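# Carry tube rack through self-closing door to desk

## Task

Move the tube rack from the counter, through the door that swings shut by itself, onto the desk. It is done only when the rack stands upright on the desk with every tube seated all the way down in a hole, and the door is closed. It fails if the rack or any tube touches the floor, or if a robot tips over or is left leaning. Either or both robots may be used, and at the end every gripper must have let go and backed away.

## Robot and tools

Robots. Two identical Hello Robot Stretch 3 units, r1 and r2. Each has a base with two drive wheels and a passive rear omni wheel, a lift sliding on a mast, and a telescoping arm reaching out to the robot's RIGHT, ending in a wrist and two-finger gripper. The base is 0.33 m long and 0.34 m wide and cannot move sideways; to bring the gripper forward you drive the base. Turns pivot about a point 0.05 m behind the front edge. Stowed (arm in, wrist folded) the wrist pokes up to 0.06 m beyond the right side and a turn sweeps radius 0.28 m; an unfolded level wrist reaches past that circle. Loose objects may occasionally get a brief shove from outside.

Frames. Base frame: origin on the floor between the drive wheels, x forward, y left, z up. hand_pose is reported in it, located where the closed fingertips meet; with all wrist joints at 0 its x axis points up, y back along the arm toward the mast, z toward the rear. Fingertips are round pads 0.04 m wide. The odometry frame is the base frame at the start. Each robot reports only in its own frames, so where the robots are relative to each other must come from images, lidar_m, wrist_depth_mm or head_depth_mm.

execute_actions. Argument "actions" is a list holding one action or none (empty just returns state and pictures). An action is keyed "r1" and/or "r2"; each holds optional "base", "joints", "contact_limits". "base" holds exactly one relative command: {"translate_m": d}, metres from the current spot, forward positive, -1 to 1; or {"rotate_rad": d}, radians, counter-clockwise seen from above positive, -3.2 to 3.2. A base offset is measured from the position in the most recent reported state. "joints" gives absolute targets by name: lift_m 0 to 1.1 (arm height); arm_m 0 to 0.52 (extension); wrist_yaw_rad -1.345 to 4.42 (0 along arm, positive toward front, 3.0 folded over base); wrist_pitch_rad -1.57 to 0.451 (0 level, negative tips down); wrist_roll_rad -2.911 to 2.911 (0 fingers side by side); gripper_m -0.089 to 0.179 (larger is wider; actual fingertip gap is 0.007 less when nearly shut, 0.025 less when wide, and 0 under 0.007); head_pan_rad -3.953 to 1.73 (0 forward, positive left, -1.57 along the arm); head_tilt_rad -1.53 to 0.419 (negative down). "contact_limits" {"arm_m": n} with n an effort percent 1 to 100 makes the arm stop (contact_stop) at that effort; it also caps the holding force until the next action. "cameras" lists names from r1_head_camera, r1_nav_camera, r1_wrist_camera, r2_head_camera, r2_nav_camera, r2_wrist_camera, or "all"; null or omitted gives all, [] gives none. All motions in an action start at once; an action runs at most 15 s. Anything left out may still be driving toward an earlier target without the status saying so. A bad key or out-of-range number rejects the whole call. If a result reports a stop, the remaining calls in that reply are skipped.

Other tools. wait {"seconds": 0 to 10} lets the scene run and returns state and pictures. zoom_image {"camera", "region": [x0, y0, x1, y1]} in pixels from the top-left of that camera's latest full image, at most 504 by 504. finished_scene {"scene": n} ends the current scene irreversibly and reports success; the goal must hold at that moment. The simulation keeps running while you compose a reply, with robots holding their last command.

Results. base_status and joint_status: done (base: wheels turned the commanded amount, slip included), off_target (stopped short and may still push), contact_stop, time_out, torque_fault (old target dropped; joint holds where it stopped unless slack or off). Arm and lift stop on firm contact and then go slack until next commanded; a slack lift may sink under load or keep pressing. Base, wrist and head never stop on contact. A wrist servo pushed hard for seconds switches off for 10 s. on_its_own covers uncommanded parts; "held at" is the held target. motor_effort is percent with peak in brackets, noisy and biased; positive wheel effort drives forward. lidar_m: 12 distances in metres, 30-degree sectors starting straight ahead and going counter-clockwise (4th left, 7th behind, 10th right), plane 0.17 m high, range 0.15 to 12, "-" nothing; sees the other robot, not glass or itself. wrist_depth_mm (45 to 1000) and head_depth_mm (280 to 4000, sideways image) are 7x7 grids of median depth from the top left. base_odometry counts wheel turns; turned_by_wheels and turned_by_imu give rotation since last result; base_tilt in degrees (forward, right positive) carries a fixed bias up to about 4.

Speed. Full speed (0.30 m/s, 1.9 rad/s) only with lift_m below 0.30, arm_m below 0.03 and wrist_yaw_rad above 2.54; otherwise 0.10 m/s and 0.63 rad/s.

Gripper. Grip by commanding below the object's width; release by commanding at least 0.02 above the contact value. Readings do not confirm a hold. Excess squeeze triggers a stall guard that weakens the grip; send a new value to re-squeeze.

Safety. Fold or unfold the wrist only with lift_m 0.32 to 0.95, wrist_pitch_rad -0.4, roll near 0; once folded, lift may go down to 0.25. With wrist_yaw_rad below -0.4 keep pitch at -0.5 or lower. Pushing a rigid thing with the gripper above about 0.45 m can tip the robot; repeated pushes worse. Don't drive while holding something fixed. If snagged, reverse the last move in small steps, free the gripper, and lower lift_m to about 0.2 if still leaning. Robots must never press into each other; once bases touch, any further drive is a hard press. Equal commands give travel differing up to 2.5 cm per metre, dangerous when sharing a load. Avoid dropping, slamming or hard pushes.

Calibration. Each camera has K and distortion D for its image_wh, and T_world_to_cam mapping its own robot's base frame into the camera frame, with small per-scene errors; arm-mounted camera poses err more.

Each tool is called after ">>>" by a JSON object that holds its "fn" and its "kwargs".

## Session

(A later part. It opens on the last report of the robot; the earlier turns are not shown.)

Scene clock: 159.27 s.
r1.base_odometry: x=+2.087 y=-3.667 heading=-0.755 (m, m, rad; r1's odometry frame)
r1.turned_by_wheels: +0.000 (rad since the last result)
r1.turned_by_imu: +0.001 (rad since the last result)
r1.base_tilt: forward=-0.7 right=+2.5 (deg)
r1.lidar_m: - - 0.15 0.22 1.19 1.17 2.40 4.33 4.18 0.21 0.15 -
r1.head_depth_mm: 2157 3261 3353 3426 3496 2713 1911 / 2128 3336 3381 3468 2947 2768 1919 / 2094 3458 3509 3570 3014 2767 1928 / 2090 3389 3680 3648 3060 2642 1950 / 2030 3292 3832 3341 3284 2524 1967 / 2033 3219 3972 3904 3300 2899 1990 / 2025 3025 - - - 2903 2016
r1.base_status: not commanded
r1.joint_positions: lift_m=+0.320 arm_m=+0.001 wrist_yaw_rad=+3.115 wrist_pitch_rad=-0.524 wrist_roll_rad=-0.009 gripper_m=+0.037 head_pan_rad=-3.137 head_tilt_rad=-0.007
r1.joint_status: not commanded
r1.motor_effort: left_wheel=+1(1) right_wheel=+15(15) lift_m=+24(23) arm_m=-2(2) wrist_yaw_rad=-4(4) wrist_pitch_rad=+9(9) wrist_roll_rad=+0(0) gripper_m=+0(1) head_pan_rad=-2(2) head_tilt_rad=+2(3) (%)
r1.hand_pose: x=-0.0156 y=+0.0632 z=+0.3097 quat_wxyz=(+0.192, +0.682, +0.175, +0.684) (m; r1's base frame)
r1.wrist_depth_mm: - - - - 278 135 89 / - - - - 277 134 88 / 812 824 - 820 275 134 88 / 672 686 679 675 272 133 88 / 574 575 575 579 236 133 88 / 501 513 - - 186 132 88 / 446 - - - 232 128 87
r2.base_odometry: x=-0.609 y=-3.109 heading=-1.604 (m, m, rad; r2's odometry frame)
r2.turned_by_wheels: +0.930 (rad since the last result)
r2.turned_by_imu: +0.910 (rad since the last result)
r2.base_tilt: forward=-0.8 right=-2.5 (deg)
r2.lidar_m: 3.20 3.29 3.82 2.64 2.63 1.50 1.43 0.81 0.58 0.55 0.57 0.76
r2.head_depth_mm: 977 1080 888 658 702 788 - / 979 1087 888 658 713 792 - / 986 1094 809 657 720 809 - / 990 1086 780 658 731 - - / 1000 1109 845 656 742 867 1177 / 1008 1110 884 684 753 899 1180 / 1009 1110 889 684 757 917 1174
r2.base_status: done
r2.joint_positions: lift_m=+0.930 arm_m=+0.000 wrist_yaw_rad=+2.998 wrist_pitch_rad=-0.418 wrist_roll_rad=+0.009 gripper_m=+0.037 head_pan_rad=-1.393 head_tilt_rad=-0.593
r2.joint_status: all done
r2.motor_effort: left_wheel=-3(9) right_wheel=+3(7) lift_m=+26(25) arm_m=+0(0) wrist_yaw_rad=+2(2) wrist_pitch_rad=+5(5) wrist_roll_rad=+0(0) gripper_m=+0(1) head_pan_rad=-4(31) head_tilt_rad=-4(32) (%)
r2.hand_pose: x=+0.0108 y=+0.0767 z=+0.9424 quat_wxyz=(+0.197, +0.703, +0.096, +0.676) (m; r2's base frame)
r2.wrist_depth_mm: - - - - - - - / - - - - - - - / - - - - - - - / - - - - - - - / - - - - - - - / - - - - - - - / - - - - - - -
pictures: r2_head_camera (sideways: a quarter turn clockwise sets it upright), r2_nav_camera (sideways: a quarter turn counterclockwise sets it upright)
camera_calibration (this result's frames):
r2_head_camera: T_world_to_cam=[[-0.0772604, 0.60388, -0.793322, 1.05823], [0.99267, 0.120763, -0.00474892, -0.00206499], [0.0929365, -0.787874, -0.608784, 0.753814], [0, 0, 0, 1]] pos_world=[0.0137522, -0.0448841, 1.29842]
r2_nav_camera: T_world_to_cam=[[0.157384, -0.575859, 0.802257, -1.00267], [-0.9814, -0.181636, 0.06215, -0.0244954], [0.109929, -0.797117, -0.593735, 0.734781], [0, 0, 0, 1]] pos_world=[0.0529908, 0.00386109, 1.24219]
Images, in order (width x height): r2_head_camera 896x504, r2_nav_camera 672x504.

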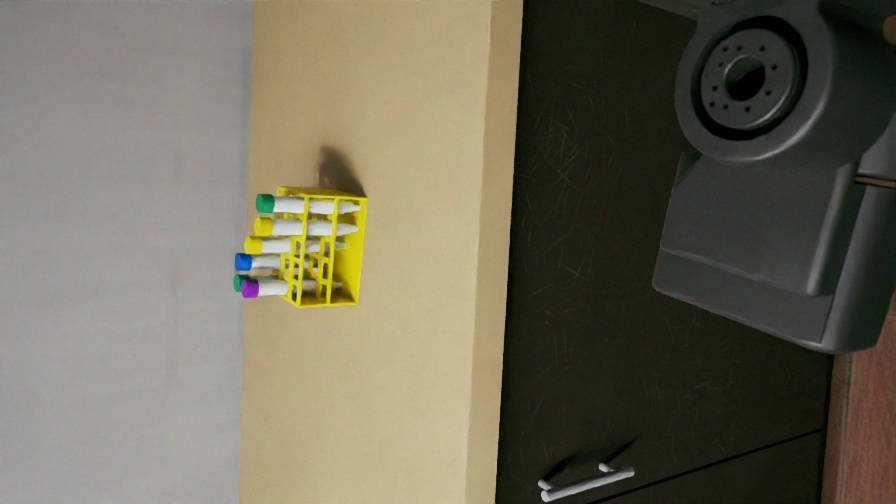

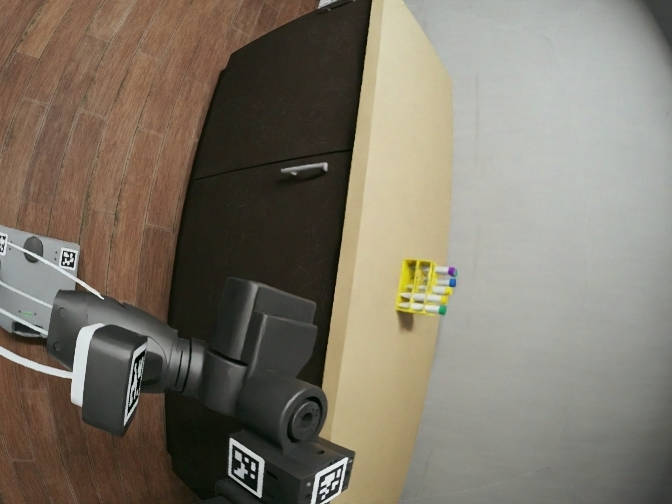

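>>> {"fn": "execute_actions", "kwargs": {"actions": [{"r2":{"joints":{"wrist_yaw_rad":0.0,"gripper_m":0.179}}}], "cameras": []}}

>>> {"fn": "execute_actions", "kwargs": {"actions": [{"r2":{"joints":{"wrist_pitch_rad":0.0,"wrist_roll_rad":0}}}], "cameras": ["r2_head_camera","r2_wrist_camera"]}}

Scene clock: 170.77 s.
r1.base_odometry: x=+2.087 y=-3.667 heading=-0.755 (m, m, rad; r1's odometry frame)
r1.turned_by_wheels: +0.000 (rad since the last result)
r1.turned_by_imu: +0.001 (rad since the last result)
r1.base_tilt: forward=-0.7 right=+2.5 (deg)
r1.lidar_m: - - 0.15 0.22 1.19 1.17 2.40 4.30 4.16 0.21 0.15 -
r1.head_depth_mm: 2167 3253 3292 3385 3460 2693 1926 / 2120 3395 3474 3473 2976 2738 1917 / 2079 3372 3561 3579 3022 2729 1965 / 2077 3324 3639 3695 3116 2632 1970 / 2072 3321 3753 3258 3248 2518 1979 / 2055 3226 3882 3985 3311 2858 1984 / 2063 3033 - - - 2847 2015
r1.base_status: not commanded
r1.joint_positions: lift_m=+0.320 arm_m=+0.001 wrist_yaw_rad=+3.115 wrist_pitch_rad=-0.524 wrist_roll_rad=-0.009 gripper_m=+0.037 head_pan_rad=-3.137 head_tilt_rad=-0.007
r1.joint_status: not commanded
r1.motor_effort: left_wheel=+1(1) right_wheel=+15(15) lift_m=+22(23) arm_m=-2(2) wrist_yaw_rad=-4(4) wrist_pitch_rad=+10(10) wrist_roll_rad=+0(0) gripper_m=-1(1) head_pan_rad=-2(2) head_tilt_rad=+1(3) (%)
r1.hand_pose: x=-0.0156 y=+0.0632 z=+0.3097 quat_wxyz=(+0.192, +0.682, +0.175, +0.684) (m; r1's base frame)
r1.wrist_depth_mm: - - - - 278 135 89 / - - - - 275 134 88 / 837 831 - 816 276 133 88 / 681 686 683 681 272 133 88 / 569 574 574 576 236 133 88 / 497 514 - - 186 132 88 / 447 - - - 233 127 87
r2.base_odometry: x=-0.609 y=-3.109 heading=-1.604 (m, m, rad; r2's odometry frame)
r2.turned_by_wheels: +0.000 (rad since the last result)
r2.turned_by_imu: -0.001 (rad since the last result)
r2.base_tilt: forward=-0.9 right=-2.5 (deg)
r2.lidar_m: 3.21 3.27 3.81 2.64 2.63 1.51 1.43 0.81 0.58 0.55 0.57 0.76
r2.head_depth_mm: 979 1077 884 656 687 - - / 981 1088 885 657 680 - - / 988 1095 809 657 707 - 1115 / 995 1086 777 656 715 876 1082 / 999 1106 845 658 733 885 1172 / 1005 1106 890 682 751 900 1174 / 1010 1107 888 684 757 918 1175
r2.base_status: not commanded
r2.joint_positions: lift_m=+0.930 arm_m=+0.000 wrist_yaw_rad=+0.003 wrist_pitch_rad=-0.418 wrist_roll_rad=+0.009 gripper_m=+0.179 head_pan_rad=-1.393 head_tilt_rad=-0.593
r2.joint_status: all done
r2.motor_effort: left_wheel=-3(3) right_wheel=+3(3) lift_m=+26(26) arm_m=+0(0) wrist_yaw_rad=-2(3) wrist_pitch_rad=+5(6) wrist_roll_rad=+0(0) gripper_m=+0(84) head_pan_rad=-3(4) head_tilt_rad=-5(5) (%)
r2.hand_pose: x=-0.0209 y=-0.3697 z=+0.9424 quat_wxyz=(+0.689, +0.147, -0.694, -0.147) (m; r2's base frame)
r2.wrist_depth_mm: 799 830 480 870 869 871 893 / 638 617 499 586 577 564 556 / 407 404 398 388 381 373 373 / 318 322 325 328 336 339 349 / 367 375 388 392 407 405 419 / 391 420 432 445 453 467 473 / - 484 493 510 520 532 576
pictures: none
No camera images: the call's "cameras" was empty. Leave "cameras" out to get every camera's image.

Scene clock: 171.80 s.
r1.base_odometry: x=+2.087 y=-3.667 heading=-0.755 (m, m, rad; r1's odometry frame)
r1.turned_by_wheels: +0.000 (rad since the last result)
r1.turned_by_imu: +0.000 (rad since the last result)
r1.base_tilt: forward=-0.7 right=+2.5 (deg)
r1.lidar_m: - - 0.15 0.22 1.19 1.17 2.41 4.32 4.17 0.21 0.15 -
r1.head_depth_mm: 2138 3226 3298 3382 3408 2715 1901 / 2125 3378 3443 3452 2934 2731 1947 / 2104 3401 3512 3520 3004 2770 1934 / 2078 3362 3681 3640 3126 2629 1951 / 2081 3313 3778 3344 3257 2495 1974 / 2053 3217 3878 3946 3339 2844 1991 / 2027 3011 - - - 2907 2008
r1.base_status: not commanded
r1.joint_positions: lift_m=+0.320 arm_m=+0.001 wrist_yaw_rad=+3.115 wrist_pitch_rad=-0.524 wrist_roll_rad=-0.009 gripper_m=+0.037 head_pan_rad=-3.137 head_tilt_rad=-0.007
r1.joint_status: not commanded
r1.motor_effort: left_wheel=+1(1) right_wheel=+15(15) lift_m=+23(23) arm_m=-2(2) wrist_yaw_rad=-4(4) wrist_pitch_rad=+9(9) wrist_roll_rad=+0(0) gripper_m=-1(0) head_pan_rad=-2(2) head_tilt_rad=+2(2) (%)
r1.hand_pose: x=-0.0156 y=+0.0632 z=+0.3097 quat_wxyz=(+0.192, +0.682, +0.175, +0.684) (m; r1's base frame)
r1.wrist_depth_mm: - - - - 278 135 88 / - - - - 277 134 88 / 843 833 - 842 274 134 88 / 682 683 680 674 273 133 88 / 581 581 578 578 236 133 88 / 495 516 - - 187 132 88 / 449 - - - 232 127 87
r2.base_odometry: x=-0.609 y=-3.109 heading=-1.604 (m, m, rad; r2's odometry frame)
r2.turned_by_wheels: +0.000 (rad since the last result)
r2.turned_by_imu: +0.000 (rad since the last result)
r2.base_tilt: forward=-0.9 right=-2.4 (deg)
r2.lidar_m: 3.21 3.29 3.82 2.64 2.62 1.51 1.43 0.80 0.58 0.55 0.57 0.76
r2.head_depth_mm: 975 1080 882 658 701 - - / 978 1079 888 657 - - - / 988 1094 806 657 714 - 1063 / 991 1082 778 682 729 873 1078 / 1004 1113 844 656 739 885 1174 / 1002 1108 888 682 750 904 1171 / 1013 1106 888 684 759 919 1174
r2.base_status: not commanded
r2.joint_positions: lift_m=+0.930 arm_m=+0.000 wrist_yaw_rad=+0.003 wrist_pitch_rad=-0.022 wrist_roll_rad=+0.006 gripper_m=+0.179 head_pan_rad=-1.393 head_tilt_rad=-0.593
r2.joint_status: all done
r2.motor_effort: left_wheel=-3(3) right_wheel=+3(3) lift_m=+26(26) arm_m=+0(0) wrist_yaw_rad=-3(2) wrist_pitch_rad=+8(9) wrist_roll_rad=-3(3) gripper_m=+1(1) head_pan_rad=-3(3) head_tilt_rad=-4(4) (%)
r2.hand_pose: x=-0.0207 y=-0.4010 z=+1.0388 quat_wxyz=(+0.705, +0.009, -0.709, -0.007) (m; r2's base frame)
r2.wrist_depth_mm: 844 864 873 885 923 933 933 / 876 882 897 928 926 925 990 / 912 896 919 948 967 974 - / 911 931 945 953 989 - 979 / 674 660 562 618 610 632 581 / 468 426 421 418 407 400 411 / - 320 315 317 323 327 328
pictures: r2_head_camera (sideways: a quarter turn clockwise sets it upright), r2_wrist_camera
camera_calibration (this result's frames):
r2_head_camera: T_world_to_cam=[[-0.0772606, 0.60388, -0.793322, 1.05823], [0.99267, 0.120764, -0.00474892, -0.00206499], [0.0929367, -0.787874, -0.608784, 0.753814], [0, 0, 0, 1]] pos_world=[0.0137522, -0.0448841, 1.29842]
r2_wrist_camera: T_world_to_cam=[[-0.997874, 0.0311772, -0.0572279, 0.0494192], [0.0620671, 0.18695, -0.980407, 1.12985], [-0.0198675, -0.981875, -0.188488, -0.0370516], [0, 0, 0, 1]] pos_world=[-0.0215483, -0.249146, 1.10355]
Images, in order (width x height): r2_head_camera 896x504, r2_wrist_camera 644x364.

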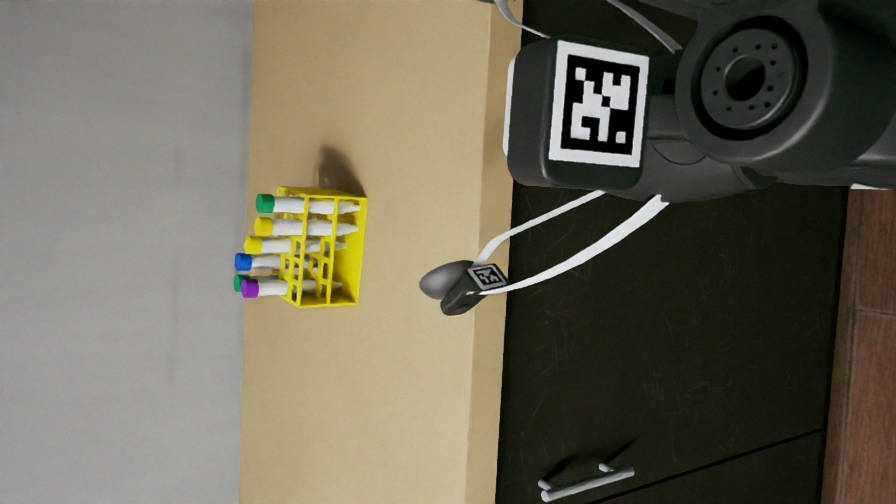

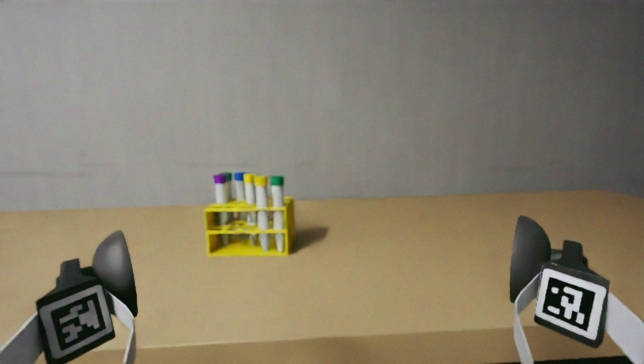

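>>> {"fn": "execute_actions", "kwargs": {"actions": [{"r2":{"base":{"translate_m":0.113},"joints":{"lift_m":0.84,"arm_m":0.2}}}], "cameras": ["r2_head_camera","r2_wrist_camera"]}}

Scene clock: 179.03 s.
r1.base_odometry: x=+2.087 y=-3.667 heading=-0.755 (m, m, rad; r1's odometry frame)
r1.turned_by_wheels: +0.000 (rad since the last result)
r1.turned_by_imu: +0.001 (rad since the last result)
r1.base_tilt: forward=-0.7 right=+2.5 (deg)
r1.lidar_m: - - 0.15 0.22 1.18 1.18 2.46 4.33 4.19 0.21 0.15 -
r1.head_depth_mm: 2150 3260 3341 3387 3382 2714 1901 / 2146 3330 3444 3438 2908 2758 1936 / 2099 3434 3549 3549 2992 2766 1932 / 2078 3316 3594 3621 3069 2786 1936 / 2050 3355 3757 3204 3230 2526 1990 / 2025 3255 3870 - 3358 2868 2014 / 2026 3017 - - - 2929 2010
r1.base_status: not commanded
r1.joint_positions: lift_m=+0.320 arm_m=+0.001 wrist_yaw_rad=+3.115 wrist_pitch_rad=-0.524 wrist_roll_rad=-0.009 gripper_m=+0.037 head_pan_rad=-3.137 head_tilt_rad=-0.007
r1.joint_status: not commanded
r1.motor_effort: left_wheel=+1(1) right_wheel=+15(15) lift_m=+23(23) arm_m=-2(2) wrist_yaw_rad=-4(4) wrist_pitch_rad=+9(9) wrist_roll_rad=+0(0) gripper_m=+0(1) head_pan_rad=-2(2) head_tilt_rad=+2(3) (%)
r1.hand_pose: x=-0.0156 y=+0.0632 z=+0.3097 quat_wxyz=(+0.192, +0.682, +0.175, +0.684) (m; r1's base frame)
r1.wrist_depth_mm: - - - - 279 135 89 / - - - - 275 134 88 / 842 819 - 841 274 134 88 / 679 678 678 685 272 133 88 / 573 572 574 577 235 133 88 / 498 514 - - 186 132 88 / 449 - - - 233 127 87
r2.base_odometry: x=-0.613 y=-3.222 heading=-1.604 (m, m, rad; r2's odometry frame)
r2.turned_by_wheels: +0.000 (rad since the last result)
r2.turned_by_imu: -0.001 (rad since the last result)
r2.base_tilt: forward=-0.8 right=-2.4 (deg)
r2.lidar_m: 3.09 3.18 3.82 2.68 2.67 1.62 1.54 0.80 0.57 0.55 0.56 0.75
r2.head_depth_mm: 971 1073 889 696 - 845 1013 / 976 1080 771 709 - 859 1031 / 982 1075 792 709 718 854 1051 / 988 1094 887 639 726 863 1074 / 992 1102 884 656 734 876 1090 / 1000 1107 889 659 730 895 1173 / 1007 1106 888 684 756 907 1172
r2.base_status: done
r2.joint_positions: lift_m=+0.840 arm_m=+0.200 wrist_yaw_rad=+0.001 wrist_pitch_rad=-0.020 wrist_roll_rad=+0.005 gripper_m=+0.179 head_pan_rad=-1.393 head_tilt_rad=-0.593
r2.joint_status: all done
r2.motor_effort: left_wheel=-3(4) right_wheel=+3(6) lift_m=+21(23) arm_m=+4(4) wrist_yaw_rad=-1(2) wrist_pitch_rad=+7(8) wrist_roll_rad=-2(3) gripper_m=+0(0) head_pan_rad=-4(3) head_tilt_rad=-5(4) (%)
r2.hand_pose: x=-0.0211 y=-0.6005 z=+0.9495 quat_wxyz=(+0.705, +0.008, -0.709, -0.007) (m; r2's base frame)
r2.wrist_depth_mm: 652 661 697 699 720 711 725 / 676 688 701 724 713 743 757 / 683 696 718 318 743 768 769 / 687 719 580 305 620 595 574 / 358 350 327 319 319 333 309 / 252 228 226 221 219 216 224 / - 170 169 167 165 163 153
pictures: r2_head_camera (sideways: a quarter turn clockwise sets it upright), r2_wrist_camera
camera_calibration (this result's frames):
r2_head_camera: T_world_to_cam=[[-0.0771591, 0.603894, -0.793321, 1.05823], [0.99269, 0.120597, -0.00474899, -0.00206502], [0.092804, -0.787888, -0.608785, 0.753816], [0, 0, 0, 1]] pos_world=[0.0137447, -0.0448854, 1.29842]
r2_wrist_camera: T_world_to_cam=[[-0.997875, 0.0323277, -0.0565781, 0.0502802], [0.0616097, 0.185279, -0.980753, 1.07892], [-0.0212227, -0.982154, -0.186877, -0.251489], [0, 0, 0, 1]] pos_world=[-0.021636, -0.448528, 1.014]
Images, in order (width x height): r2_head_camera 896x504, r2_wrist_camera 644x364.

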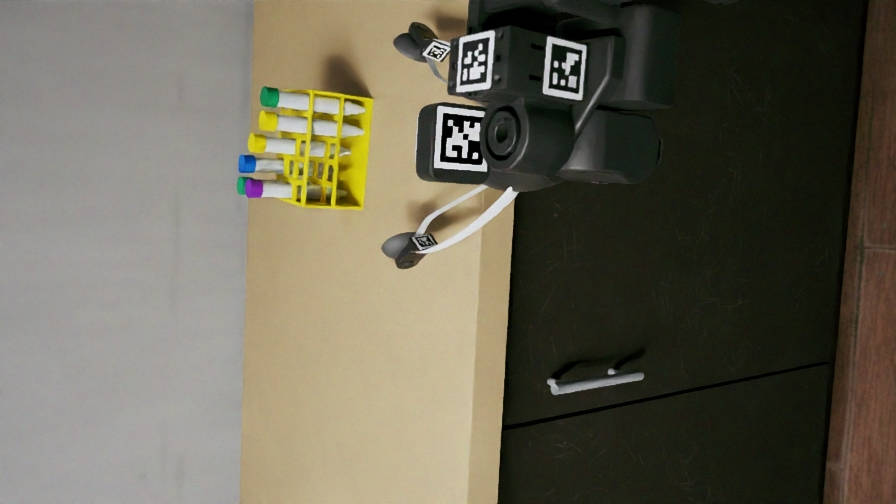

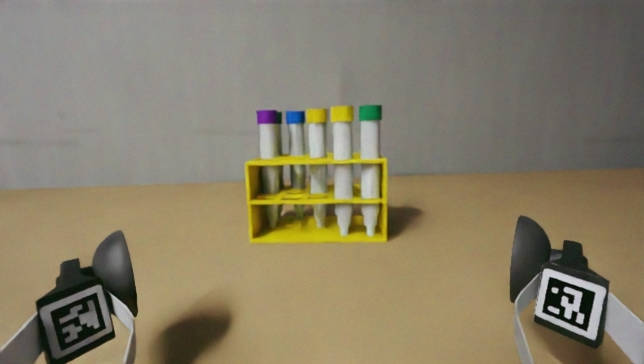

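>>> {"fn": "execute_actions", "kwargs": {"actions": [{"r2":{"joints":{"arm_m":0.35,"head_pan_rad":-1.55,"head_tilt_rad":-0.55},"contact_limits":{"arm_m":12}}}], "cameras": ["r2_head_camera","r2_wrist_camera"]}}

Scene clock: 186.20 s.
r1.base_odometry: x=+2.087 y=-3.667 heading=-0.755 (m, m, rad; r1's odometry frame)
r1.turned_by_wheels: +0.000 (rad since the last result)
r1.turned_by_imu: +0.001 (rad since the last result)
r1.base_tilt: forward=-0.7 right=+2.5 (deg)
r1.lidar_m: - - 0.15 0.22 1.19 1.17 2.45 4.31 4.18 0.21 0.15 -
r1.head_depth_mm: 2155 3261 3352 3386 3438 2717 1908 / 2131 3370 3452 3433 2939 2712 1916 / 2087 3395 3554 3562 3000 2777 1942 / 2106 3320 3605 3645 3094 2793 1966 / 2063 3262 3830 3214 3180 2474 1960 / 2027 3181 3965 3950 3371 2881 1972 / 2039 3023 - - - 2907 2013
r1.base_status: not commanded
r1.joint_positions: lift_m=+0.320 arm_m=+0.001 wrist_yaw_rad=+3.115 wrist_pitch_rad=-0.524 wrist_roll_rad=-0.009 gripper_m=+0.037 head_pan_rad=-3.137 head_tilt_rad=-0.007
r1.joint_status: not commanded
r1.motor_effort: left_wheel=+1(1) right_wheel=+15(15) lift_m=+23(23) arm_m=-2(2) wrist_yaw_rad=-4(4) wrist_pitch_rad=+9(9) wrist_roll_rad=+0(0) gripper_m=+0(0) head_pan_rad=-2(2) head_tilt_rad=+3(3) (%)
r1.hand_pose: x=-0.0156 y=+0.0632 z=+0.3097 quat_wxyz=(+0.192, +0.682, +0.175, +0.684) (m; r1's base frame)
r1.wrist_depth_mm: - - - - 279 135 89 / - - - - 277 134 88 / 832 825 - 833 275 134 88 / 672 680 680 676 271 133 88 / 570 575 576 581 236 133 88 / 500 513 - - 187 132 88 / 453 - - - 232 127 87
r2.base_odometry: x=-0.613 y=-3.222 heading=-1.604 (m, m, rad; r2's odometry frame)
r2.turned_by_wheels: +0.000 (rad since the last result)
r2.turned_by_imu: -0.001 (rad since the last result)
r2.base_tilt: forward=-0.9 right=-2.5 (deg)
r2.lidar_m: 3.10 3.18 3.81 2.69 2.67 1.62 1.54 0.80 0.57 0.55 0.56 0.76
r2.head_depth_mm: 1006 1115 967 696 690 - 1020 / 1000 1103 968 790 740 837 1015 / 994 1094 942 - 733 825 1001 / 986 1087 807 - 712 817 990 / 978 1078 918 671 690 806 975 / 971 1067 970 696 682 798 964 / 966 1060 972 699 676 791 946
r2.base_status: not commanded
r2.joint_positions: lift_m=+0.840 arm_m=+0.284 wrist_yaw_rad=+0.002 wrist_pitch_rad=-0.038 wrist_roll_rad=+0.005 gripper_m=+0.179 head_pan_rad=-1.543 head_tilt_rad=-0.556
r2.joint_status: arm_m contact_stop (moved +0.084 of +0.150); the others done
r2.on_its_own: arm_m is slack since a contact_stop, until your next command for it (your +0.350 is given up)
r2.motor_effort: left_wheel=-3(4) right_wheel=+2(3) lift_m=+21(21) arm_m=+0(14) wrist_yaw_rad=-1(2) wrist_pitch_rad=+14(18) wrist_roll_rad=-2(2) gripper_m=+1(0) head_pan_rad=-3(14) head_tilt_rad=+4(15) (%)
r2.contact_limits: arm_m 12 (drawing in: default 32, maximum 52; extending or still: default 44, maximum 72)
r2.hand_pose: x=-0.0209 y=-0.6843 z=+0.9450 quat_wxyz=(+0.706, +0.014, -0.708, -0.013) (m; r2's base frame)
r2.wrist_depth_mm: 575 586 592 603 611 631 642 / 596 598 610 622 637 649 668 / 600 618 623 241 662 664 683 / 612 636 278 248 292 535 509 / 330 324 264 251 251 310 290 / 236 216 213 210 207 204 212 / - 162 162 159 157 156 147
pictures: r2_head_camera (sideways: a quarter turn clockwise sets it upright), r2_wrist_camera
camera_calibration (this result's frames):
r2_head_camera: T_world_to_cam=[[0.0147991, 0.578793, -0.81534, 1.08637], [0.999568, -0.029275, -0.00263876, -0.00485408], [-0.0253964, -0.814949, -0.578976, 0.715758], [0, 0, 0, 1]] pos_world=[0.00695235, -0.0456204, 1.30016]
r2_wrist_camera: T_world_to_cam=[[-0.997915, 0.0328404, -0.0555604, 0.0522401], [0.0610835, 0.202624, -0.97735, 1.09864], [-0.0208387, -0.978706, -0.204207, -0.315919], [0, 0, 0, 1]] pos_world=[-0.0215611, -0.533518, 1.01215]
Images, in order (width x height): r2_head_camera 896x504, r2_wrist_camera 644x364.

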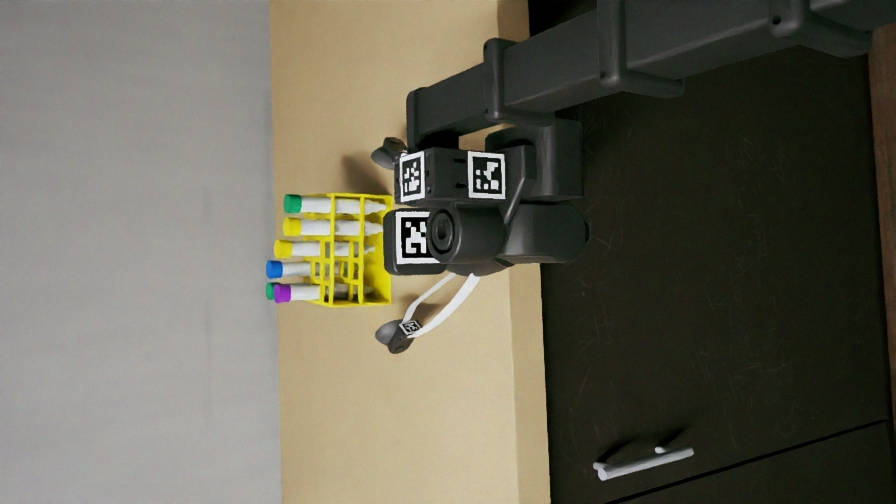

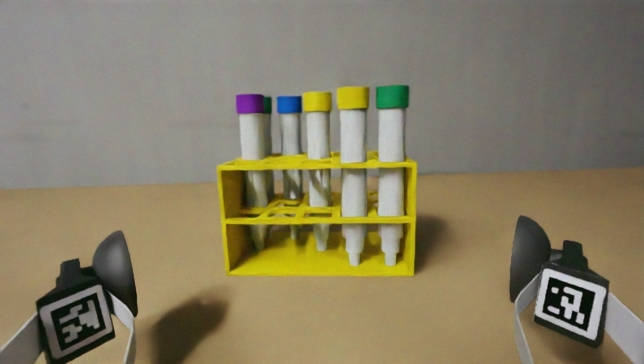

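>>> {"fn": "execute_actions", "kwargs": {"actions": [{"r2":{"joints":{"arm_m":0.27,"lift_m":0.875,"wrist_pitch_rad":-0.15}}}], "cameras": []}}

>>> {"fn": "execute_actions", "kwargs": {"actions": [{"r2":{"joints":{"arm_m":0.36},"contact_limits":{"arm_m":12}}}], "cameras": ["r2_head_camera","r2_wrist_camera"]}}

Scene clock: 191.37 s.
r1.base_odometry: x=+2.087 y=-3.667 heading=-0.755 (m, m, rad; r1's odometry frame)
r1.turned_by_wheels: +0.000 (rad since the last result)
r1.turned_by_imu: +0.001 (rad since the last result)
r1.base_tilt: forward=-0.7 right=+2.5 (deg)
r1.lidar_m: - - 0.15 0.22 1.18 1.17 2.45 4.31 4.18 0.21 0.15 -
r1.head_depth_mm: 2164 3290 3287 3354 3410 2718 1941 / 2108 3325 3471 3400 2953 2726 1928 / 2099 3409 3574 3625 2975 2785 1933 / 2090 3357 3610 3667 3096 2773 1970 / 2062 3254 3735 3402 3200 2445 1967 / 2043 3178 3955 - 3342 2855 2011 / 2031 3003 - - - 2893 2027
r1.base_status: not commanded
r1.joint_positions: lift_m=+0.320 arm_m=+0.001 wrist_yaw_rad=+3.115 wrist_pitch_rad=-0.524 wrist_roll_rad=-0.009 gripper_m=+0.037 head_pan_rad=-3.137 head_tilt_rad=-0.007
r1.joint_status: not commanded
r1.motor_effort: left_wheel=+1(1) right_wheel=+15(15) lift_m=+23(23) arm_m=-2(3) wrist_yaw_rad=-4(4) wrist_pitch_rad=+9(10) wrist_roll_rad=+0(0) gripper_m=+0(1) head_pan_rad=-2(2) head_tilt_rad=+1(2) (%)
r1.hand_pose: x=-0.0156 y=+0.0632 z=+0.3097 quat_wxyz=(+0.192, +0.682, +0.175, +0.684) (m; r1's base frame)
r1.wrist_depth_mm: - - - - 277 134 88 / - - - - 277 134 88 / 824 835 - 830 274 133 88 / 679 679 682 687 272 133 88 / 575 578 573 582 236 133 88 / 498 510 - - 186 132 88 / 454 - - - 232 127 87
r2.base_odometry: x=-0.613 y=-3.222 heading=-1.604 (m, m, rad; r2's odometry frame)
r2.turned_by_wheels: +0.000 (rad since the last result)
r2.turned_by_imu: -0.001 (rad since the last result)
r2.base_tilt: forward=-0.9 right=-2.4 (deg)
r2.lidar_m: 3.09 3.18 3.81 2.69 2.67 1.62 1.54 0.80 0.57 0.55 0.56 0.75
r2.head_depth_mm: 1006 1113 965 726 - 864 1061 / 996 1104 967 - 725 835 1015 / 993 1095 969 - 721 825 1000 / 987 1085 798 - 711 817 990 / 977 1081 917 670 690 807 973 / 968 1069 970 698 685 798 960 / 962 1061 968 697 674 787 947
r2.base_status: not commanded
r2.joint_positions: lift_m=+0.875 arm_m=+0.270 wrist_yaw_rad=+0.002 wrist_pitch_rad=-0.164 wrist_roll_rad=+0.005 gripper_m=+0.179 head_pan_rad=-1.543 head_tilt_rad=-0.556
r2.joint_status: all done
r2.motor_effort: left_wheel=-2(2) right_wheel=+3(3) lift_m=+26(29) arm_m=-3(2) wrist_yaw_rad=-1(2) wrist_pitch_rad=+5(12) wrist_roll_rad=-2(2) gripper_m=+0(1) head_pan_rad=-4(4) head_tilt_rad=+4(4) (%)
r2.hand_pose: x=-0.0210 y=-0.6640 z=+0.9479 quat_wxyz=(+0.703, +0.059, -0.706, -0.058) (m; r2's base frame)
r2.wrist_depth_mm: 565 574 598 600 616 625 631 / 592 612 622 622 622 641 655 / 612 642 635 253 664 691 686 / 447 432 276 257 337 397 384 / 288 288 266 256 253 277 265 / 226 212 210 207 204 202 207 / - 168 167 165 164 163 154
pictures: none
No camera images: the call's "cameras" was empty. Leave "cameras" out to get every camera's image.

Scene clock: 193.27 s.
r1.base_odometry: x=+2.087 y=-3.667 heading=-0.755 (m, m, rad; r1's odometry frame)
r1.turned_by_wheels: +0.000 (rad since the last result)
r1.turned_by_imu: +0.000 (rad since the last result)
r1.base_tilt: forward=-0.7 right=+2.5 (deg)
r1.lidar_m: - - 0.15 0.22 1.19 1.17 2.45 4.31 4.18 0.21 0.15 -
r1.head_depth_mm: 2169 3219 3313 3389 3414 2723 1916 / 2130 3374 3465 3377 2940 2731 1919 / 2098 3426 3511 3587 3011 2773 1933 / 2061 3361 3660 3695 3129 2782 1963 / 2067 3310 3744 3456 3171 2479 1988 / 2047 3267 3862 3939 3342 2876 2006 / 2035 3014 - - - 2874 2003
r1.base_status: not commanded
r1.joint_positions: lift_m=+0.320 arm_m=+0.001 wrist_yaw_rad=+3.115 wrist_pitch_rad=-0.524 wrist_roll_rad=-0.009 gripper_m=+0.037 head_pan_rad=-3.137 head_tilt_rad=-0.007
r1.joint_status: not commanded
r1.motor_effort: left_wheel=+1(1) right_wheel=+15(15) lift_m=+23(23) arm_m=-3(2) wrist_yaw_rad=-4(4) wrist_pitch_rad=+10(9) wrist_roll_rad=+0(0) gripper_m=+0(1) head_pan_rad=-2(1) head_tilt_rad=+3(2) (%)
r1.hand_pose: x=-0.0156 y=+0.0632 z=+0.3097 quat_wxyz=(+0.192, +0.682, +0.175, +0.684) (m; r1's base frame)
r1.wrist_depth_mm: - - - - 278 134 89 / - - - - 276 134 88 / 829 835 - 830 274 133 88 / 680 674 685 689 272 133 88 / 575 577 575 576 235 133 88 / 499 513 - - 187 133 88 / 449 - - - 232 127 87
r2.base_odometry: x=-0.613 y=-3.222 heading=-1.604 (m, m, rad; r2's odometry frame)
r2.turned_by_wheels: +0.000 (rad since the last result)
r2.turned_by_imu: +0.000 (rad since the last result)
r2.base_tilt: forward=-0.9 right=-2.3 (deg)
r2.lidar_m: 3.08 3.17 3.77 2.69 2.67 1.62 1.54 0.80 0.57 0.55 0.56 0.75
r2.head_depth_mm: 1010 1116 962 724 - 852 1056 / 1004 1103 1021 - 723 836 1019 / 992 1091 1086 643 701 827 1001 / 986 1086 824 644 697 818 986 / 974 1079 968 697 689 804 976 / 970 1067 970 696 684 799 959 / 965 1059 968 695 674 788 948
r2.base_status: not commanded
r2.joint_positions: lift_m=+0.875 arm_m=+0.360 wrist_yaw_rad=+0.002 wrist_pitch_rad=-0.165 wrist_roll_rad=+0.005 gripper_m=+0.179 head_pan_rad=-1.543 head_tilt_rad=-0.556
r2.joint_status: all done
r2.motor_effort: left_wheel=-2(2) right_wheel=+2(2) lift_m=+26(26) arm_m=+3(4) wrist_yaw_rad=-1(2) wrist_pitch_rad=+5(6) wrist_roll_rad=-2(2) gripper_m=+0(0) head_pan_rad=-3(4) head_tilt_rad=+4(4) (%)
r2.contact_limits: arm_m 12 (drawing in: default 32, maximum 52; extending or still: default 44, maximum 72)
r2.hand_pose: x=-0.0210 y=-0.7536 z=+0.9477 quat_wxyz=(+0.703, +0.059, -0.706, -0.058) (m; r2's base frame)
r2.wrist_depth_mm: 488 496 508 517 531 532 544 / 506 512 516 525 538 559 570 / 530 538 191 167 132 584 595 / 441 433 170 158 138 397 388 / 288 283 178 178 146 265 262 / 225 211 185 183 153 201 209 / - 167 161 160 159 162 155
pictures: r2_head_camera (sideways: a quarter turn clockwise sets it upright), r2_wrist_camera
camera_calibration (this result's frames):
r2_head_camera: T_world_to_cam=[[0.014799, 0.578793, -0.81534, 1.08637], [0.999568, -0.0292749, -0.00263876, -0.00485408], [-0.0253963, -0.814949, -0.578976, 0.715758], [0, 0, 0, 1]] pos_world=[0.00695235, -0.0456204, 1.30016]
r2_wrist_camera: T_world_to_cam=[[-0.997918, 0.0398516, -0.0507028, 0.0552677], [0.060921, 0.324628, -0.943878, 1.17555], [-0.0211555, -0.945002, -0.32638, -0.24199], [0, 0, 0, 1]] pos_world=[-0.0215825, -0.6125, 1.0334]
Images, in order (width x height): r2_head_camera 896x504, r2_wrist_camera 644x364.

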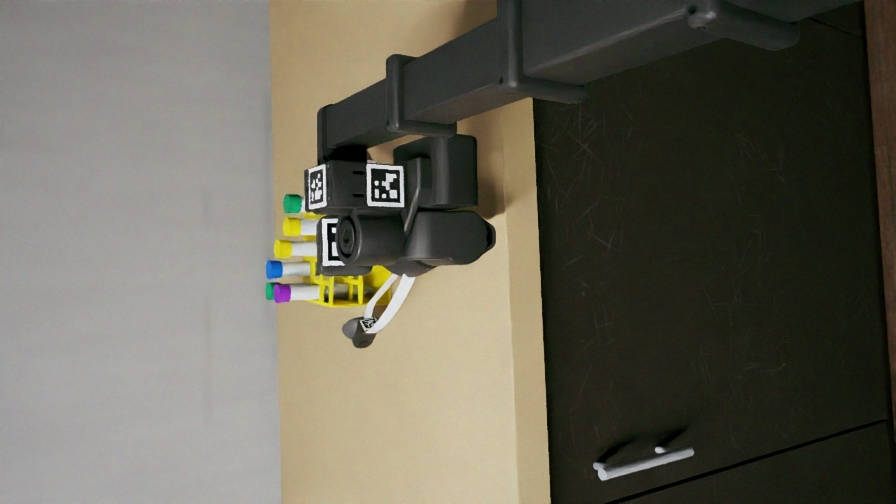

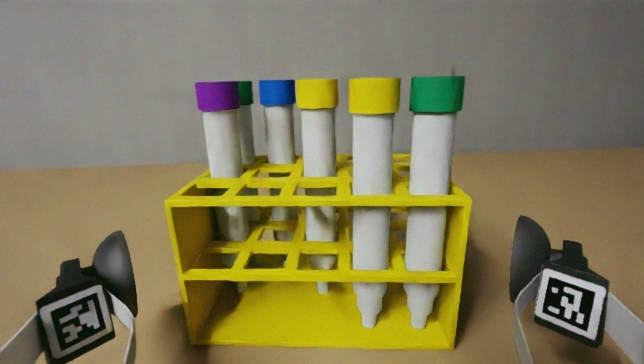

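>>> {"fn": "execute_actions", "kwargs": {"actions": [{"r2":{"joints":{"arm_m":0.395},"contact_limits":{"arm_m":12}}}], "cameras": ["r2_wrist_camera"]}}

>>> {"fn": "execute_actions", "kwargs": {"actions": [{"r2":{"joints":{"gripper_m":0.09}}}], "cameras": ["r2_wrist_camera","r2_nav_camera"]}}

Scene clock: 196.80 s.
r1.base_odometry: x=+2.087 y=-3.667 heading=-0.755 (m, m, rad; r1's odometry frame)
r1.turned_by_wheels: +0.000 (rad since the last result)
r1.turned_by_imu: +0.000 (rad since the last result)
r1.base_tilt: forward=-0.7 right=+2.5 (deg)
r1.lidar_m: - - 0.15 0.22 1.18 1.17 2.46 4.31 4.18 0.21 0.15 -
r1.head_depth_mm: 2163 3217 3353 3381 3452 2696 1927 / 2136 3321 3453 3397 2919 2729 1944 / 2113 3440 3501 3628 2964 2717 1926 / 2095 3345 3731 3692 3111 2766 1942 / 2065 3248 3745 3432 3229 2508 1981 / 2030 3264 3844 - 3359 2833 2009 / 2012 3015 - - - 2918 1994
r1.base_status: not commanded
r1.joint_positions: lift_m=+0.320 arm_m=+0.001 wrist_yaw_rad=+3.115 wrist_pitch_rad=-0.524 wrist_roll_rad=-0.009 gripper_m=+0.037 head_pan_rad=-3.137 head_tilt_rad=-0.007
r1.joint_status: not commanded
r1.motor_effort: left_wheel=+2(1) right_wheel=+15(15) lift_m=+23(23) arm_m=-2(2) wrist_yaw_rad=-4(4) wrist_pitch_rad=+9(10) wrist_roll_rad=+0(0) gripper_m=-1(1) head_pan_rad=-2(2) head_tilt_rad=+2(3) (%)
r1.hand_pose: x=-0.0156 y=+0.0632 z=+0.3097 quat_wxyz=(+0.192, +0.682, +0.175, +0.684) (m; r1's base frame)
r1.wrist_depth_mm: - - - - 279 134 88 / - - - - 275 134 88 / 831 828 - 829 274 133 88 / 681 678 680 689 273 134 88 / 572 577 579 571 235 133 88 / 492 517 - - 187 132 88 / 450 - - - 232 127 87
r2.base_odometry: x=-0.613 y=-3.222 heading=-1.604 (m, m, rad; r2's odometry frame)
r2.turned_by_wheels: +0.000 (rad since the last result)
r2.turned_by_imu: +0.000 (rad since the last result)
r2.base_tilt: forward=-0.8 right=-2.4 (deg)
r2.lidar_m: 3.09 3.17 3.82 2.68 2.67 1.62 1.54 0.80 0.57 0.55 0.56 0.75
r2.head_depth_mm: 1010 1112 963 741 - 842 1063 / 999 1108 1085 - 722 835 1014 / 993 1094 1088 644 704 827 1004 / 983 1084 920 647 696 816 985 / 975 1075 970 698 690 807 977 / 966 1061 970 698 683 796 961 / 963 1056 967 696 672 792 950
r2.base_status: not commanded
r2.joint_positions: lift_m=+0.875 arm_m=+0.395 wrist_yaw_rad=+0.002 wrist_pitch_rad=-0.165 wrist_roll_rad=+0.005 gripper_m=+0.179 head_pan_rad=-1.543 head_tilt_rad=-0.556
r2.joint_status: all done
r2.motor_effort: left_wheel=-2(2) right_wheel=+2(2) lift_m=+26(26) arm_m=+4(5) wrist_yaw_rad=-1(1) wrist_pitch_rad=+6(6) wrist_roll_rad=-2(2) gripper_m=+0(0) head_pan_rad=-4(4) head_tilt_rad=+4(4) (%)
r2.contact_limits: arm_m 12 (drawing in: default 32, maximum 52; extending or still: default 44, maximum 72)
r2.hand_pose: x=-0.0210 y=-0.7886 z=+0.9477 quat_wxyz=(+0.703, +0.059, -0.706, -0.058) (m; r2's base frame)
r2.wrist_depth_mm: 456 464 470 485 495 506 511 / 474 486 487 497 497 520 532 / 501 506 151 129 98 544 568 / 438 432 137 134 103 328 386 / 289 128 126 122 105 104 263 / 225 120 150 142 114 110 207 / - 134 150 148 118 121 154
pictures: r2_wrist_camera
camera_calibration (this result's frames):
r2_wrist_camera: T_world_to_cam=[[-0.997918, 0.0398537, -0.050702, 0.0566631], [0.0609212, 0.324639, -0.943874, 1.18692], [-0.021157, -0.944998, -0.326391, -0.275059], [0, 0, 0, 1]] pos_world=[-0.0215827, -0.647508, 1.0334]
Images, in order (width x height): r2_wrist_camera 644x364.

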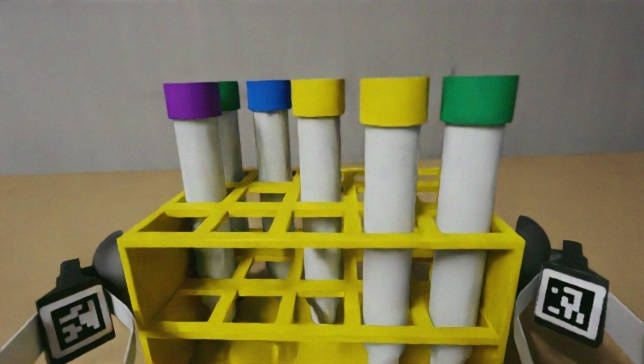

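Scene clock: 198.17 s.
r1.base_odometry: x=+2.087 y=-3.667 heading=-0.755 (m, m, rad; r1's odometry frame)
r1.turned_by_wheels: +0.000 (rad since the last result)
r1.turned_by_imu: +0.000 (rad since the last result)
r1.base_tilt: forward=-0.7 right=+2.5 (deg)
r1.lidar_m: - - 0.15 0.22 1.18 1.17 2.45 4.34 4.15 0.21 0.15 -
r1.head_depth_mm: 2174 3281 3371 3352 3499 2690 1913 / 2131 3366 3383 3487 2920 2744 1926 / 2114 3334 3553 3603 3033 2706 1959 / 2086 3407 3625 3719 3091 2809 1939 / 2069 3299 3796 3433 3188 2504 1970 / 2049 3239 3911 3909 3357 2899 1983 / 2040 3046 - - - 2906 2019
r1.base_status: not commanded
r1.joint_positions: lift_m=+0.320 arm_m=+0.001 wrist_yaw_rad=+3.115 wrist_pitch_rad=-0.524 wrist_roll_rad=-0.009 gripper_m=+0.037 head_pan_rad=-3.137 head_tilt_rad=-0.007
r1.joint_status: not commanded
r1.motor_effort: left_wheel=+1(1) right_wheel=+15(15) lift_m=+23(23) arm_m=-2(2) wrist_yaw_rad=-4(4) wrist_pitch_rad=+10(9) wrist_roll_rad=+0(0) gripper_m=+0(0) head_pan_rad=-1(2) head_tilt_rad=+3(3) (%)
r1.hand_pose: x=-0.0156 y=+0.0632 z=+0.3097 quat_wxyz=(+0.192, +0.682, +0.175, +0.684) (m; r1's base frame)
r1.wrist_depth_mm: - - - - 278 134 88 / - - - - 277 134 88 / 824 836 - 828 274 134 88 / 672 693 683 668 271 133 88 / 573 576 578 574 237 133 88 / 501 508 - - 187 132 88 / 448 - - - 231 127 87
r2.base_odometry: x=-0.613 y=-3.222 heading=-1.604 (m, m, rad; r2's odometry frame)
r2.turned_by_wheels: +0.000 (rad since the last result)
r2.turned_by_imu: +0.000 (rad since the last result)
r2.base_tilt: forward=-0.9 right=-2.5 (deg)
r2.lidar_m: 3.08 3.18 3.81 2.69 2.66 1.62 1.54 0.80 0.57 0.55 0.56 0.76
r2.head_depth_mm: 1010 1116 967 740 - 843 1051 / 1003 1107 1081 - 722 838 1017 / 993 1100 1083 645 702 828 999 / 985 1088 822 644 695 818 988 / 977 1078 970 698 691 808 973 / 970 1065 973 695 684 799 961 / 964 1058 968 697 676 791 948
r2.base_status: not commanded
r2.joint_positions: lift_m=+0.875 arm_m=+0.395 wrist_yaw_rad=+0.001 wrist_pitch_rad=-0.164 wrist_roll_rad=+0.005 gripper_m=+0.092 head_pan_rad=-1.543 head_tilt_rad=-0.556
r2.joint_status: all done
r2.motor_effort: left_wheel=-2(2) right_wheel=+2(2) lift_m=+26(26) arm_m=+3(4) wrist_yaw_rad=+0(1) wrist_pitch_rad=+5(6) wrist_roll_rad=-2(2) gripper_m=-30(100) head_pan_rad=-4(4) head_tilt_rad=+5(4) (%)
r2.hand_pose: x=-0.0213 y=-0.7886 z=+0.9479 quat_wxyz=(+0.703, +0.058, -0.706, -0.058) (m; r2's base frame)
r2.wrist_depth_mm: 454 472 472 485 490 498 507 / 479 483 482 496 507 525 533 / 502 504 159 133 101 551 556 / 441 435 149 137 107 392 389 / 288 140 156 122 111 193 264 / 215 132 158 144 119 115 199 / - 150 156 149 124 150 157
pictures: r2_nav_camera (sideways: a quarter turn counterclockwise sets it upright), r2_wrist_camera
camera_calibration (this result's frames):
r2_nav_camera: T_world_to_cam=[[0.0686066, -0.562754, 0.823772, -1.03018], [-0.997594, -0.030426, 0.0622978, -0.024592], [-0.00999424, -0.826064, -0.563488, 0.696163], [0, 0, 0, 1]] pos_world=[0.0531017, -0.00540992, 1.24244]
r2_wrist_camera: T_world_to_cam=[[-0.99788, 0.0407643, -0.0507422, 0.0571965], [0.0612416, 0.323992, -0.944076, 1.18679], [-0.0220445, -0.945181, -0.325801, -0.275779], [0, 0, 0, 1]] pos_world=[-0.0216851, -0.647503, 1.03347]
Images, in order (width x height): r2_nav_camera 672x504, r2_wrist_camera 644x364.

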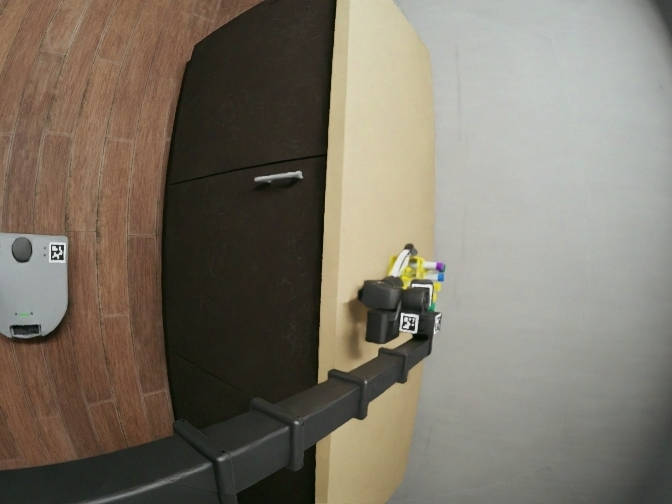

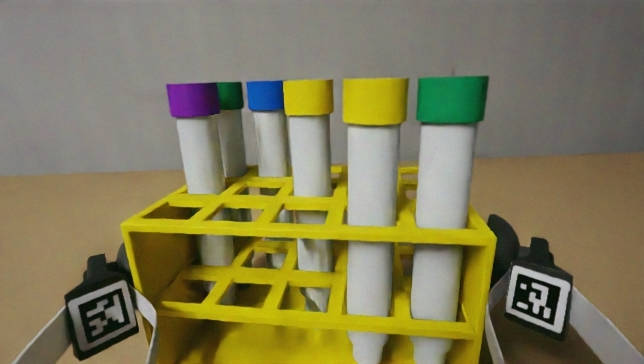

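>>> {"fn": "execute_actions", "kwargs": {"actions": [{"r2":{"joints":{"gripper_m":0.065}}}], "cameras": []}}

>>> {"fn": "execute_actions", "kwargs": {"actions": [{"r2":{"joints":{"lift_m":0.92}}}], "cameras": ["r2_wrist_camera","r2_nav_camera"]}}

Scene clock: 201.20 s.
r1.base_odometry: x=+2.087 y=-3.667 heading=-0.755 (m, m, rad; r1's odometry frame)
r1.turned_by_wheels: +0.000 (rad since the last result)
r1.turned_by_imu: +0.000 (rad since the last result)
r1.base_tilt: forward=-0.7 right=+2.5 (deg)
r1.lidar_m: - - 0.15 0.22 1.19 1.17 2.45 4.33 4.17 0.21 0.15 -
r1.head_depth_mm: 2158 3264 3309 3393 3447 2692 1936 / 2130 3336 3386 3439 2922 2738 1924 / 2116 3377 3568 3581 2969 2750 1946 / 2096 3342 3648 3659 3102 2792 1968 / 2066 3253 3733 3442 3167 2475 1968 / 2045 3228 3857 3920 3316 2839 1979 / 2041 3038 - - - 2897 2024
r1.base_status: not commanded
r1.joint_positions: lift_m=+0.320 arm_m=+0.001 wrist_yaw_rad=+3.115 wrist_pitch_rad=-0.524 wrist_roll_rad=-0.009 gripper_m=+0.037 head_pan_rad=-3.137 head_tilt_rad=-0.007
r1.joint_status: not commanded
r1.motor_effort: left_wheel=+1(1) right_wheel=+15(15) lift_m=+23(23) arm_m=-2(2) wrist_yaw_rad=-5(4) wrist_pitch_rad=+10(9) wrist_roll_rad=+0(0) gripper_m=+0(1) head_pan_rad=-2(2) head_tilt_rad=+3(2) (%)
r1.hand_pose: x=-0.0156 y=+0.0632 z=+0.3097 quat_wxyz=(+0.192, +0.682, +0.175, +0.684) (m; r1's base frame)
r1.wrist_depth_mm: - - - - 278 134 88 / - - - - 275 134 88 / 827 834 - 830 275 134 88 / 684 674 676 681 272 133 88 / 572 584 574 584 236 133 88 / 496 510 - - 186 132 88 / 449 - - - 232 127 87
r2.base_odometry: x=-0.613 y=-3.222 heading=-1.604 (m, m, rad; r2's odometry frame)
r2.turned_by_wheels: +0.000 (rad since the last result)
r2.turned_by_imu: +0.000 (rad since the last result)
r2.base_tilt: forward=-0.9 right=-2.4 (deg)
r2.lidar_m: 3.09 3.18 3.78 2.69 2.67 1.63 1.54 0.80 0.57 0.55 0.56 0.76
r2.head_depth_mm: 1007 1116 966 740 - 844 1055 / 998 1109 1086 - 722 835 1014 / 993 1096 1082 645 703 826 1000 / 983 1082 823 644 695 817 990 / 977 1079 942 698 689 807 973 / 971 1072 969 696 683 797 960 / 964 1061 969 698 675 789 945
r2.base_status: not commanded
r2.joint_positions: lift_m=+0.875 arm_m=+0.395 wrist_yaw_rad=+0.001 wrist_pitch_rad=-0.163 wrist_roll_rad=+0.005 gripper_m=+0.067 head_pan_rad=-1.543 head_tilt_rad=-0.556
r2.joint_status: all done
r2.motor_effort: left_wheel=-2(2) right_wheel=+2(3) lift_m=+26(26) arm_m=+4(4) wrist_yaw_rad=+0(0) wrist_pitch_rad=+5(5) wrist_roll_rad=-2(2) gripper_m=-41(100) head_pan_rad=-3(3) head_tilt_rad=+4(4) (%)
r2.hand_pose: x=-0.0213 y=-0.7887 z=+0.9482 quat_wxyz=(+0.703, +0.058, -0.706, -0.058) (m; r2's base frame)
r2.wrist_depth_mm: 459 468 476 482 495 499 507 / 473 481 488 494 501 530 539 / 501 509 160 133 102 552 559 / 445 436 148 137 107 397 387 / 290 140 155 121 111 266 264 / 215 132 158 144 119 120 201 / - 151 157 149 125 153 160
pictures: none
No camera images: the call's "cameras" was empty. Leave "cameras" out to get every camera's image.

Scene clock: 202.43 s.
r1.base_odometry: x=+2.087 y=-3.667 heading=-0.755 (m, m, rad; r1's odometry frame)
r1.turned_by_wheels: +0.000 (rad since the last result)
r1.turned_by_imu: +0.000 (rad since the last result)
r1.base_tilt: forward=-0.7 right=+2.6 (deg)
r1.lidar_m: - - 0.15 0.22 1.19 1.17 2.44 4.33 4.19 0.21 0.15 -
r1.head_depth_mm: 2155 3282 3376 3350 3399 2701 1906 / 2142 3297 3413 3442 2948 2704 1933 / 2103 3451 3582 3626 2995 2765 1955 / 2092 3332 3651 3671 3124 2779 1963 / 2064 3262 3760 3196 3182 2520 1971 / 2043 3241 3959 3887 3359 2827 1988 / 2026 2990 - - - 2914 2013
r1.base_status: not commanded
r1.joint_positions: lift_m=+0.320 arm_m=+0.001 wrist_yaw_rad=+3.115 wrist_pitch_rad=-0.524 wrist_roll_rad=-0.009 gripper_m=+0.037 head_pan_rad=-3.137 head_tilt_rad=-0.007
r1.joint_status: not commanded
r1.motor_effort: left_wheel=+1(1) right_wheel=+15(15) lift_m=+24(23) arm_m=-2(2) wrist_yaw_rad=-4(4) wrist_pitch_rad=+9(10) wrist_roll_rad=+0(0) gripper_m=-1(0) head_pan_rad=-2(2) head_tilt_rad=+2(2) (%)
r1.hand_pose: x=-0.0156 y=+0.0632 z=+0.3097 quat_wxyz=(+0.192, +0.682, +0.175, +0.684) (m; r1's base frame)
r1.wrist_depth_mm: - - - - 277 135 89 / - - - - 277 134 88 / 839 827 - 838 274 134 88 / 678 677 678 683 273 133 88 / 577 572 575 577 236 133 88 / 498 507 - - 187 132 88 / 453 - - - 233 127 87
r2.base_odometry: x=-0.613 y=-3.222 heading=-1.604 (m, m, rad; r2's odometry frame)
r2.turned_by_wheels: +0.000 (rad since the last result)
r2.turned_by_imu: +0.000 (rad since the last result)
r2.base_tilt: forward=-0.9 right=-2.4 (deg)
r2.lidar_m: 3.09 3.16 3.81 2.68 2.67 1.62 1.54 0.80 0.57 0.55 0.56 0.75
r2.head_depth_mm: 1005 1114 1018 - 737 864 1026 / 998 1105 - 682 709 835 1013 / 992 1089 - 684 704 825 999 / 986 1085 - 669 694 818 989 / 974 1075 895 697 690 807 975 / 969 1067 969 699 682 799 964 / 962 1062 968 696 672 787 952
r2.base_status: not commanded
r2.joint_positions: lift_m=+0.920 arm_m=+0.395 wrist_yaw_rad=+0.001 wrist_pitch_rad=-0.176 wrist_roll_rad=+0.004 gripper_m=+0.075 head_pan_rad=-1.543 head_tilt_rad=-0.556
r2.joint_status: all done
r2.on_its_own: gripper_m is held at +0.073, not at your +0.065, by its stall guard, which is still easing
r2.motor_effort: left_wheel=-2(2) right_wheel=+2(3) lift_m=+26(32) arm_m=+3(3) wrist_yaw_rad=+0(1) wrist_pitch_rad=+10(10) wrist_roll_rad=-2(2) gripper_m=-37(41) head_pan_rad=-4(3) head_tilt_rad=+4(4) (%)
r2.hand_pose: x=-0.0213 y=-0.7879 z=+0.9900 quat_wxyz=(+0.703, +0.062, -0.706, -0.062) (m; r2's base frame)
r2.wrist_depth_mm: 456 464 468 485 491 499 504 / 479 484 497 505 512 530 541 / 504 511 515 195 131 556 566 / 520 533 196 163 129 515 505 / 381 240 171 157 124 378 350 / 291 140 162 153 122 121 267 / - 142 168 150 118 199 213
pictures: r2_nav_camera (sideways: a quarter turn counterclockwise sets it upright), r2_wrist_camera
camera_calibration (this result's frames):
r2_nav_camera: T_world_to_cam=[[0.0686067, -0.562754, 0.823772, -1.03018], [-0.997594, -0.0304261, 0.0622978, -0.024592], [-0.00999414, -0.826064, -0.563488, 0.696162], [0, 0, 0, 1]] pos_world=[0.0531017, -0.00540993, 1.24244]
r2_wrist_camera: T_world_to_cam=[[-0.9979, 0.041541, -0.0496909, 0.0587994], [0.0607594, 0.334722, -0.940356, 1.23109], [-0.0224307, -0.941401, -0.336543, -0.247767], [0, 0, 0, 1]] pos_world=[-0.0216819, -0.647764, 1.0772]
Images, in order (width x height): r2_nav_camera 672x504, r2_wrist_camera 644x364.

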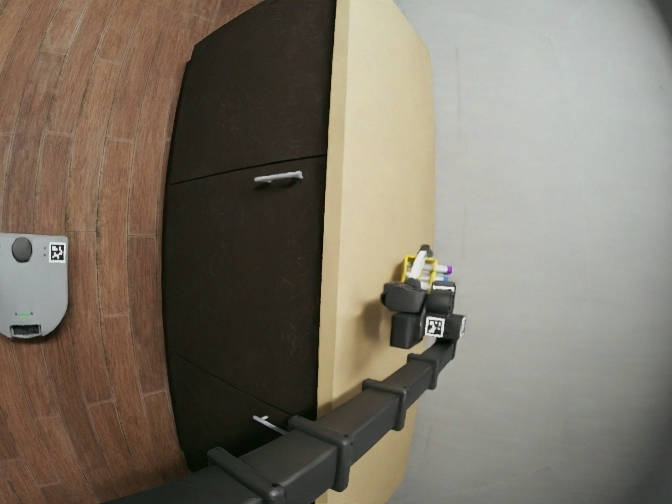

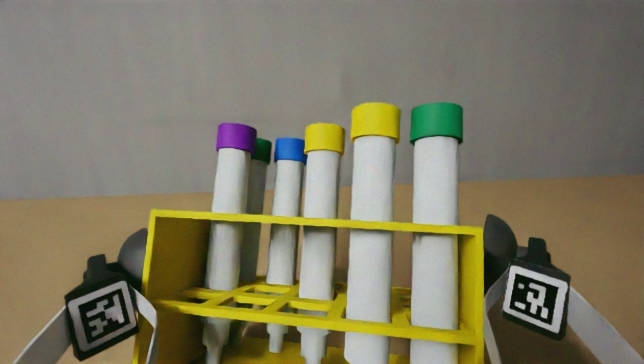

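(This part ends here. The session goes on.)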